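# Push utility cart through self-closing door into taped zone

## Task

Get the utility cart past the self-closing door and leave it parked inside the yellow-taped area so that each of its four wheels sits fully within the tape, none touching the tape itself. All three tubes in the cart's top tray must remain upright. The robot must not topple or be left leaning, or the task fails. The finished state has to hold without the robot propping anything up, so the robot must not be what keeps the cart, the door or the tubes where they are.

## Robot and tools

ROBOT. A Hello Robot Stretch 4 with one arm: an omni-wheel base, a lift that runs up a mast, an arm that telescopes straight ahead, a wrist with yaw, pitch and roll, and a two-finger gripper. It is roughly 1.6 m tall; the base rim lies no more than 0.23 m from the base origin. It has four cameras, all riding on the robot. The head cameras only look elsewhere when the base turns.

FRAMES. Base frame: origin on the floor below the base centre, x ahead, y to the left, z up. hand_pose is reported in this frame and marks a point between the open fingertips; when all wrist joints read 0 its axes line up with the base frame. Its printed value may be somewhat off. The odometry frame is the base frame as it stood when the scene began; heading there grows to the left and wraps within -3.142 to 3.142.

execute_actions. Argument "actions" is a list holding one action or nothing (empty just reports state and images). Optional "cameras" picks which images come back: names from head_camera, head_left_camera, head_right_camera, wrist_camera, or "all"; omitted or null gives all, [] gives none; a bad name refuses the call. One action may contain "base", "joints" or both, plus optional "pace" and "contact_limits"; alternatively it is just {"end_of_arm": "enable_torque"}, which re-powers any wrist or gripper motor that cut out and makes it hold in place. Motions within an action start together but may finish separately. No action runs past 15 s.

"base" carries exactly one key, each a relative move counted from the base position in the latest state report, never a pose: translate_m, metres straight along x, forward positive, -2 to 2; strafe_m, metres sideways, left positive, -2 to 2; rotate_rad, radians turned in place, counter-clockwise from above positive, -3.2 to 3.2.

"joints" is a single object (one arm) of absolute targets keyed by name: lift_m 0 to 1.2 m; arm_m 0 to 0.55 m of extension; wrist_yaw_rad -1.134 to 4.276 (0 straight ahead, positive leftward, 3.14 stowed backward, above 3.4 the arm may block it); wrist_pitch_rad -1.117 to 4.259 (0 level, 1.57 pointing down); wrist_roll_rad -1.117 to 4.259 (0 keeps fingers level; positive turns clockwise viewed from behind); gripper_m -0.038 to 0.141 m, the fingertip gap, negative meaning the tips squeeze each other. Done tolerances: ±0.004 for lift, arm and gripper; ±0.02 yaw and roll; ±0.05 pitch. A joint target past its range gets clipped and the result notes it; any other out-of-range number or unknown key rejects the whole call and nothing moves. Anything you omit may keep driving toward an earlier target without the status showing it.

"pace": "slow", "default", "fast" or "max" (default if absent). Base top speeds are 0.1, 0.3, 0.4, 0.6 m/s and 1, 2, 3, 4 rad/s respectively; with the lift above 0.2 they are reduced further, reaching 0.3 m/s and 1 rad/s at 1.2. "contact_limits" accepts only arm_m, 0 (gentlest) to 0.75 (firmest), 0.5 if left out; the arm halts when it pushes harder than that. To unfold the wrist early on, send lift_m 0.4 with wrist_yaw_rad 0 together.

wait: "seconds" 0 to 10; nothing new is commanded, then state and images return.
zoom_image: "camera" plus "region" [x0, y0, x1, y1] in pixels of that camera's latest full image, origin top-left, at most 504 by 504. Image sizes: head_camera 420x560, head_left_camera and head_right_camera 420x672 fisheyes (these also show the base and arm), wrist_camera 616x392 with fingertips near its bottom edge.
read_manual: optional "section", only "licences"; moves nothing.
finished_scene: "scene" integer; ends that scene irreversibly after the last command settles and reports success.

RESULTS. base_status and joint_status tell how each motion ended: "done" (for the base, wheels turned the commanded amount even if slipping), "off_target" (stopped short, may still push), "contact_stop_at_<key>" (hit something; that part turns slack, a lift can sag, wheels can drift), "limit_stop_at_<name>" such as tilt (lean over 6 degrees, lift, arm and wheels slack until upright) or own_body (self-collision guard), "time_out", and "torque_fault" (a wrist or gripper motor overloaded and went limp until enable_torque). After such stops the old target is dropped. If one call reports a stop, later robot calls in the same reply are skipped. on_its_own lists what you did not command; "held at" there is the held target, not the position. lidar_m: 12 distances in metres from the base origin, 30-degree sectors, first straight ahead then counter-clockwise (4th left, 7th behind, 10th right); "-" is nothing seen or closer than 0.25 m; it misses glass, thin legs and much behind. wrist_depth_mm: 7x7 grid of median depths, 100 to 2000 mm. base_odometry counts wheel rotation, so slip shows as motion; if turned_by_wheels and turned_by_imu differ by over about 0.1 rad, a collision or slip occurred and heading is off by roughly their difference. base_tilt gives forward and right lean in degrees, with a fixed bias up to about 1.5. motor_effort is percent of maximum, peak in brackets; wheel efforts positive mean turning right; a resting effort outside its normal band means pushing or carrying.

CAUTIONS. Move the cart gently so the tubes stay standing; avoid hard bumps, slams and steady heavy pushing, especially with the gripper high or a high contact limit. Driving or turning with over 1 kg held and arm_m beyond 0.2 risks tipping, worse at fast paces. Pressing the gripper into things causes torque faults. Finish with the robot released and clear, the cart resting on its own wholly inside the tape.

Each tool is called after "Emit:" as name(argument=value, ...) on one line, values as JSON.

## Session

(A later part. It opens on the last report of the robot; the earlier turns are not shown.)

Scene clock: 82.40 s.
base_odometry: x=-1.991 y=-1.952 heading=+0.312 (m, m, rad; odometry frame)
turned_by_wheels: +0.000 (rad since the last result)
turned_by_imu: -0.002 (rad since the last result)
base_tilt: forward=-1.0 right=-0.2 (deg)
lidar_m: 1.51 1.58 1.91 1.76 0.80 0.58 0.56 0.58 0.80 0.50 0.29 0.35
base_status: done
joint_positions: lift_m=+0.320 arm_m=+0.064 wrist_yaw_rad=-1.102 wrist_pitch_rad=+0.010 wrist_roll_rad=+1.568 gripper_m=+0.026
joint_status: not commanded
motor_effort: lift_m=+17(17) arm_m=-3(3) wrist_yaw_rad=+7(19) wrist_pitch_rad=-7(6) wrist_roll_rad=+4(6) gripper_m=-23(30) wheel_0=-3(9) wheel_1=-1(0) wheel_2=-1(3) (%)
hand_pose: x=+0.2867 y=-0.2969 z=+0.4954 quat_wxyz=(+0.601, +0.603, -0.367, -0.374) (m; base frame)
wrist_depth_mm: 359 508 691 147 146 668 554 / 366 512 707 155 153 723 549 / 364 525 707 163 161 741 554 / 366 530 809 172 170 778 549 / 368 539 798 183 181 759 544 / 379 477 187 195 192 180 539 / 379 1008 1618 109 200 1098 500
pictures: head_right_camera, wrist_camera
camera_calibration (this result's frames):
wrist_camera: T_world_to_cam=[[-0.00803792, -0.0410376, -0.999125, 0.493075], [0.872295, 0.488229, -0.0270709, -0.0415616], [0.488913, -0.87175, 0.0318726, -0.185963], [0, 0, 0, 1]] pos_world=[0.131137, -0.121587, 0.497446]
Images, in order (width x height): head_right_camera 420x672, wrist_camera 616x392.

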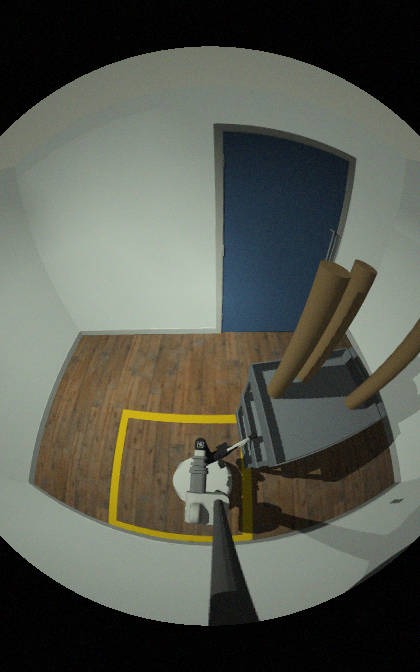

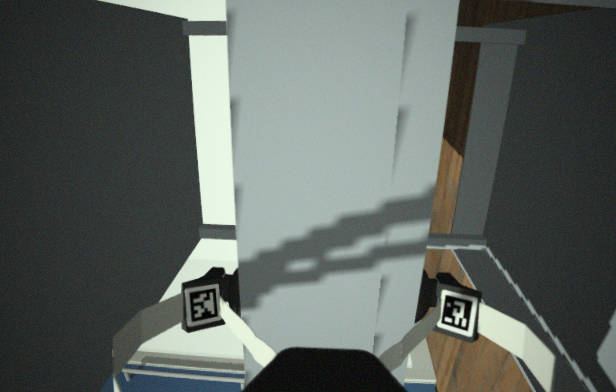

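Emit:
execute_actions(actions=[{"base":{"translate_m":-0.22},"pace":"slow"}], cameras=["head_right_camera"])

Emit:
execute_actions(actions=[{"base":{"strafe_m":0.5},"pace":"slow"}], cameras=["head_right_camera","wrist_camera"])

Scene clock: 86.33 s.
base_odometry: x=-2.200 y=-2.020 heading=+0.312 (m, m, rad; odometry frame)
turned_by_wheels: +0.000 (rad since the last result)
turned_by_imu: +0.002 (rad since the last result)
base_tilt: forward=-0.9 right=-0.2 (deg)
lidar_m: 0.53 1.80 1.85 1.55 0.52 0.33 0.33 0.35 0.50 1.22 0.34 0.35
base_status: done
joint_positions: lift_m=+0.320 arm_m=+0.064 wrist_yaw_rad=-1.093 wrist_pitch_rad=+0.011 wrist_roll_rad=+1.570 gripper_m=+0.026
joint_status: not commanded
on_its_own: wrist_yaw_rad is at rest, and its effort (-17) is outside its rest range (-13 to +13)
motor_effort: lift_m=+17(17) arm_m=-3(4) wrist_yaw_rad=-17(24) wrist_pitch_rad=-9(11) wrist_roll_rad=-1(6) gripper_m=-23(28) wheel_0=+1(6) wheel_1=+1(1) wheel_2=+4(8) (%)
hand_pose: x=+0.2894 y=-0.2964 z=+0.4952 quat_wxyz=(+0.602, +0.606, -0.364, -0.371) (m; base frame)
wrist_depth_mm: 276 960 219 190 188 580 212 / 370 1756 1708 191 189 1182 750 / 364 525 778 191 189 750 544 / 370 539 809 192 190 778 549 / 370 539 741 193 192 788 539 / 382 477 187 194 193 180 539 / 382 525 1808 109 193 715 500
pictures: head_right_camera
Images, in order (width x height): head_right_camera 420x672.

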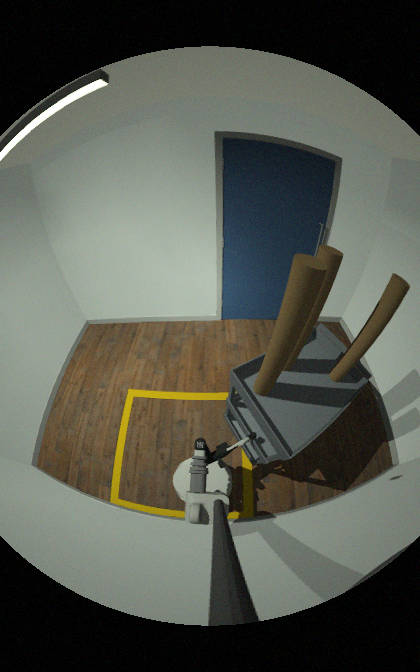

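Scene clock: 92.47 s.
base_odometry: x=-2.354 y=-1.544 heading=+0.312 (m, m, rad; odometry frame)
turned_by_wheels: +0.000 (rad since the last result)
turned_by_imu: -0.003 (rad since the last result)
base_tilt: forward=-0.9 right=-0.2 (deg)
lidar_m: 1.70 1.79 1.34 1.24 0.56 0.36 0.33 0.37 0.52 0.36 0.25 0.34
base_status: done
joint_positions: lift_m=+0.320 arm_m=+0.064 wrist_yaw_rad=-1.103 wrist_pitch_rad=+0.010 wrist_roll_rad=+1.569 gripper_m=+0.026
joint_status: not commanded
motor_effort: lift_m=+17(17) arm_m=-4(3) wrist_yaw_rad=+7(22) wrist_pitch_rad=-7(11) wrist_roll_rad=+2(3) gripper_m=-25(30) wheel_0=-5(9) wheel_1=+1(8) wheel_2=-1(5) (%)
hand_pose: x=+0.2865 y=-0.2969 z=+0.4954 quat_wxyz=(+0.601, +0.603, -0.367, -0.374) (m; base frame)
wrist_depth_mm: 362 508 128 124 123 647 574 / 364 521 139 134 132 699 559 / 362 530 152 145 143 750 554 / 368 535 732 158 156 759 554 / 368 544 - 174 171 707 544 / 379 477 187 193 190 180 530 / 379 1808 1863 109 206 1118 462
pictures: head_right_camera, wrist_camera
camera_calibration (this result's frames):
wrist_camera: T_world_to_cam=[[-0.00732763, -0.0407896, -0.999141, 0.492985], [0.87279, 0.487387, -0.0262984, -0.0420611], [0.488041, -0.872233, 0.0320293, -0.185839], [0, 0, 0, 1]] pos_world=[0.13102, -0.121486, 0.497407]
Images, in order (width x height): head_right_camera 420x672, wrist_camera 616x392.

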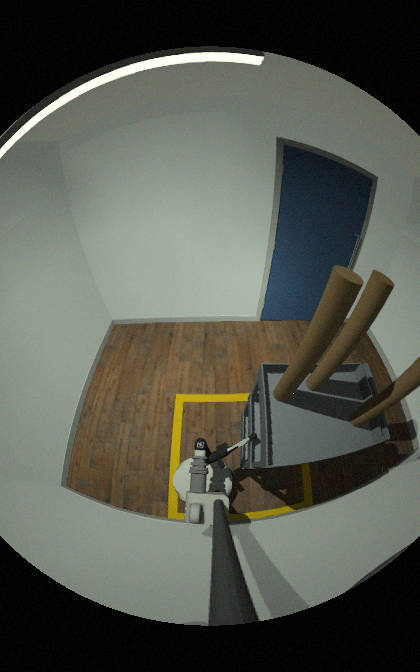

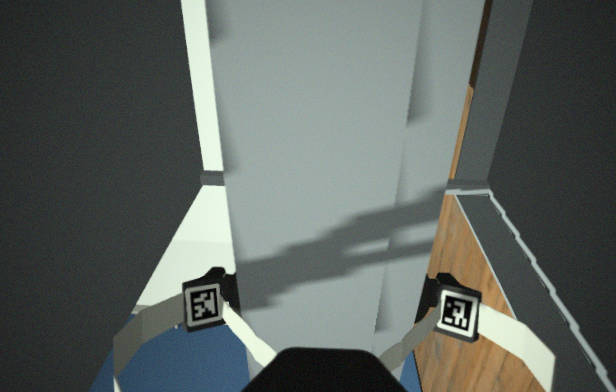

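Emit:
execute_actions(actions=[{"base":{"strafe_m":0.35},"pace":"slow"}], cameras=["head_right_camera"])

Emit:
execute_actions(actions=[{"joints":{"gripper_m":0.135}}], cameras=[])

Emit:
execute_actions(actions=[{"base":{"strafe_m":0.3}}], cameras=[])

Emit:
execute_actions(actions=[{"base":{"rotate_rad":-0.9},"joints":{"wrist_yaw_rad":0.8}}])

Scene clock: 97.83 s.
base_odometry: x=-2.461 y=-1.211 heading=+0.312 (m, m, rad; odometry frame)
turned_by_wheels: -0.001 (rad since the last result)
turned_by_imu: -0.002 (rad since the last result)
base_tilt: forward=-0.9 right=-0.1 (deg)
lidar_m: 1.71 1.39 0.98 0.88 0.57 0.39 0.35 0.37 0.52 0.31 0.25 0.37
base_status: done
joint_positions: lift_m=+0.320 arm_m=+0.064 wrist_yaw_rad=-1.105 wrist_pitch_rad=+0.009 wrist_roll_rad=+1.569 gripper_m=+0.026
joint_status: not commanded
on_its_own: wrist_yaw_rad is at rest, and its effort (+17) is outside its rest range (-13 to +13)
motor_effort: lift_m=+17(17) arm_m=-4(4) wrist_yaw_rad=+17(18) wrist_pitch_rad=-5(6) wrist_roll_rad=+4(2) gripper_m=-28(30) wheel_0=-4(11) wheel_1=-2(3) wheel_2=-2(3) (%)
hand_pose: x=+0.2859 y=-0.2970 z=+0.4956 quat_wxyz=(+0.601, +0.603, -0.368, -0.374) (m; base frame)
wrist_depth_mm: 362 480 - - - - 554 / 366 517 103 102 102 - 559 / 364 525 115 112 110 112 559 / 366 535 136 130 127 615 554 / 366 535 198 154 150 1078 517 / 377 500 185 189 185 180 484 / 379 1808 1863 109 216 1118 433
pictures: head_right_camera
Images, in order (width x height): head_right_camera 420x672.

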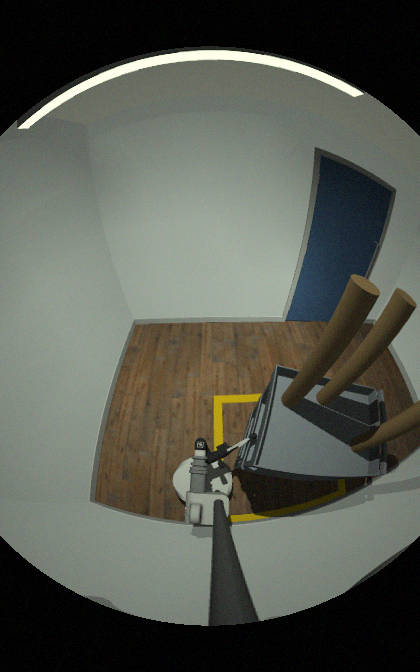

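Scene clock: 99.87 s.
base_odometry: x=-2.461 y=-1.211 heading=+0.312 (m, m, rad; odometry frame)
turned_by_wheels: +0.001 (rad since the last result)
turned_by_imu: +0.001 (rad since the last result)
base_tilt: forward=-0.9 right=-0.2 (deg)
lidar_m: 1.70 1.41 0.97 0.93 0.57 0.38 0.35 0.39 0.55 0.30 0.25 0.36
base_status: not commanded
joint_positions: lift_m=+0.320 arm_m=+0.064 wrist_yaw_rad=-1.101 wrist_pitch_rad=+0.010 wrist_roll_rad=+1.570 gripper_m=+0.135
joint_status: all done
motor_effort: lift_m=+17(17) arm_m=-4(3) wrist_yaw_rad=+2(18) wrist_pitch_rad=-7(8) wrist_roll_rad=-1(1) gripper_m=+1(30) wheel_0=+1(5) wheel_1=-2(2) wheel_2=+0(1) (%)
hand_pose: x=+0.2873 y=-0.2968 z=+0.4954 quat_wxyz=(+0.601, +0.604, -0.366, -0.373) (m; base frame)
wrist_depth_mm: 218 424 102 - - - - / 368 521 111 109 108 109 554 / 364 530 130 125 122 661 554 / 366 535 157 145 142 661 549 / 370 535 225 173 169 1060 525 / 379 504 208 203 198 196 488 / 379 1138 1863 109 1618 1138 452
pictures: none
No camera images: the call's "cameras" was empty. Leave "cameras" out to get every camera's image.

Scene clock: 102.20 s.
base_odometry: x=-2.553 y=-0.925 heading=+0.312 (m, m, rad; odometry frame)
turned_by_wheels: +0.000 (rad since the last result)
turned_by_imu: +0.000 (rad since the last result)
base_tilt: forward=-0.9 right=-0.2 (deg)
lidar_m: 1.69 0.92 0.64 0.60 0.59 0.41 0.36 0.38 0.54 0.54 0.54 1.81
base_status: done
joint_positions: lift_m=+0.320 arm_m=+0.064 wrist_yaw_rad=-1.100 wrist_pitch_rad=+0.010 wrist_roll_rad=+1.570 gripper_m=+0.135
joint_status: not commanded
motor_effort: lift_m=+17(17) arm_m=-3(3) wrist_yaw_rad=-1(1) wrist_pitch_rad=-6(8) wrist_roll_rad=+0(1) gripper_m=-5(1) wheel_0=+0(9) wheel_1=-2(8) wheel_2=+1(0) (%)
hand_pose: x=+0.2873 y=-0.2968 z=+0.4954 quat_wxyz=(+0.601, +0.604, -0.366, -0.373) (m; base frame)
wrist_depth_mm: 402 512 946 392 - 831 569 / 452 521 946 442 - 831 574 / 627 544 - 504 - 820 480 / - 615 - 603 - 750 539 / - - - - 1863 654 732 / - - - - 1863 196 768 / 1808 1808 1863 109 1863 1118 750
pictures: none
No camera images: the call's "cameras" was empty. Leave "cameras" out to get every camera's image.

Scene clock: 103.87 s.
base_odometry: x=-2.553 y=-0.925 heading=-0.588 (m, m, rad; odometry frame)
turned_by_wheels: -0.900 (rad since the last result)
turned_by_imu: -0.913 (rad since the last result)
base_tilt: forward=-0.9 right=-0.2 (deg)
lidar_m: 0.58 1.71 1.69 0.82 0.64 0.61 0.49 0.38 0.37 0.40 0.63 0.51
base_status: done
joint_positions: lift_m=+0.320 arm_m=+0.064 wrist_yaw_rad=+0.800 wrist_pitch_rad=+0.010 wrist_roll_rad=+1.570 gripper_m=+0.135
joint_status: all done
motor_effort: lift_m=+18(18) arm_m=-4(3) wrist_yaw_rad=+2(10) wrist_pitch_rad=-8(8) wrist_roll_rad=+1(0) gripper_m=+0(2) wheel_0=-1(4) wheel_1=-2(6) wheel_2=+1(6) (%)
hand_pose: x=+0.4983 y=+0.1459 z=+0.4953 quat_wxyz=(+0.653, +0.650, +0.278, +0.272) (m; base frame)
wrist_depth_mm: 1661 1618 1661 1618 1618 1182 768 / 1618 1618 1576 1576 1576 1160 788 / 1618 1576 1618 1576 1576 1160 778 / 1576 1576 1576 1499 1537 1160 768 / 1576 1537 1499 1537 1499 1060 768 / 1537 1537 1537 1537 1499 197 759 / 1499 1537 1499 109 1499 1098 750
pictures: head_camera, head_left_camera, head_right_camera, wrist_camera
camera_calibration (this result's frames):
wrist_camera: T_world_to_cam=[[0.0401954, 0.00670005, -0.999169, 0.481887], [-0.745283, 0.66626, -0.0255141, 0.33699], [0.665536, 0.745689, 0.031774, -0.227339], [0, 0, 0, 1]] pos_world=[0.383085, -0.0582275, 0.497308]
Images, in order (width x height): head_camera 420x560, head_left_camera 420x672, head_right_camera 420x672, wrist_camera 616x392.

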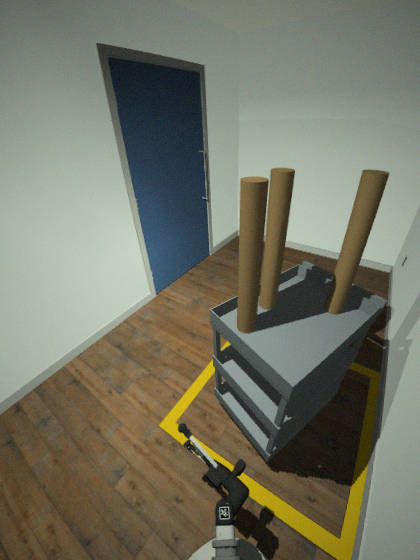

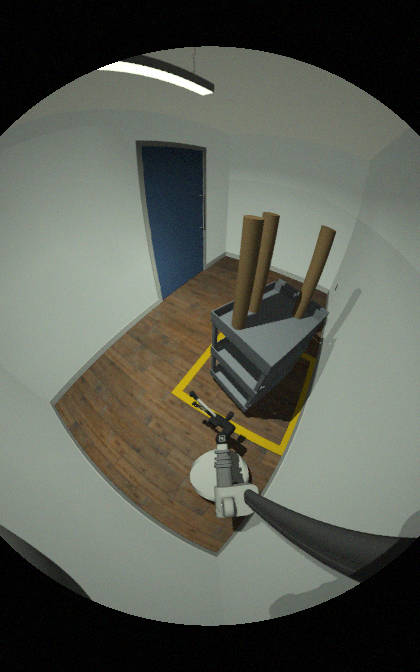

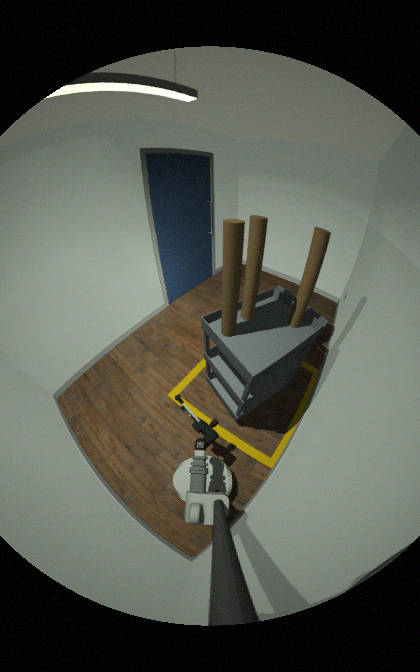

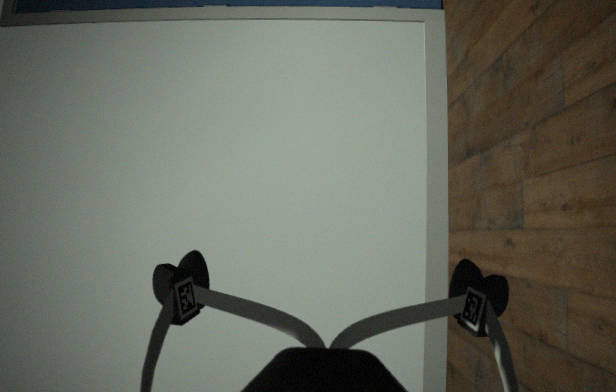

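Emit:
finished_scene(scene=2)

The scene is finished: the task was done.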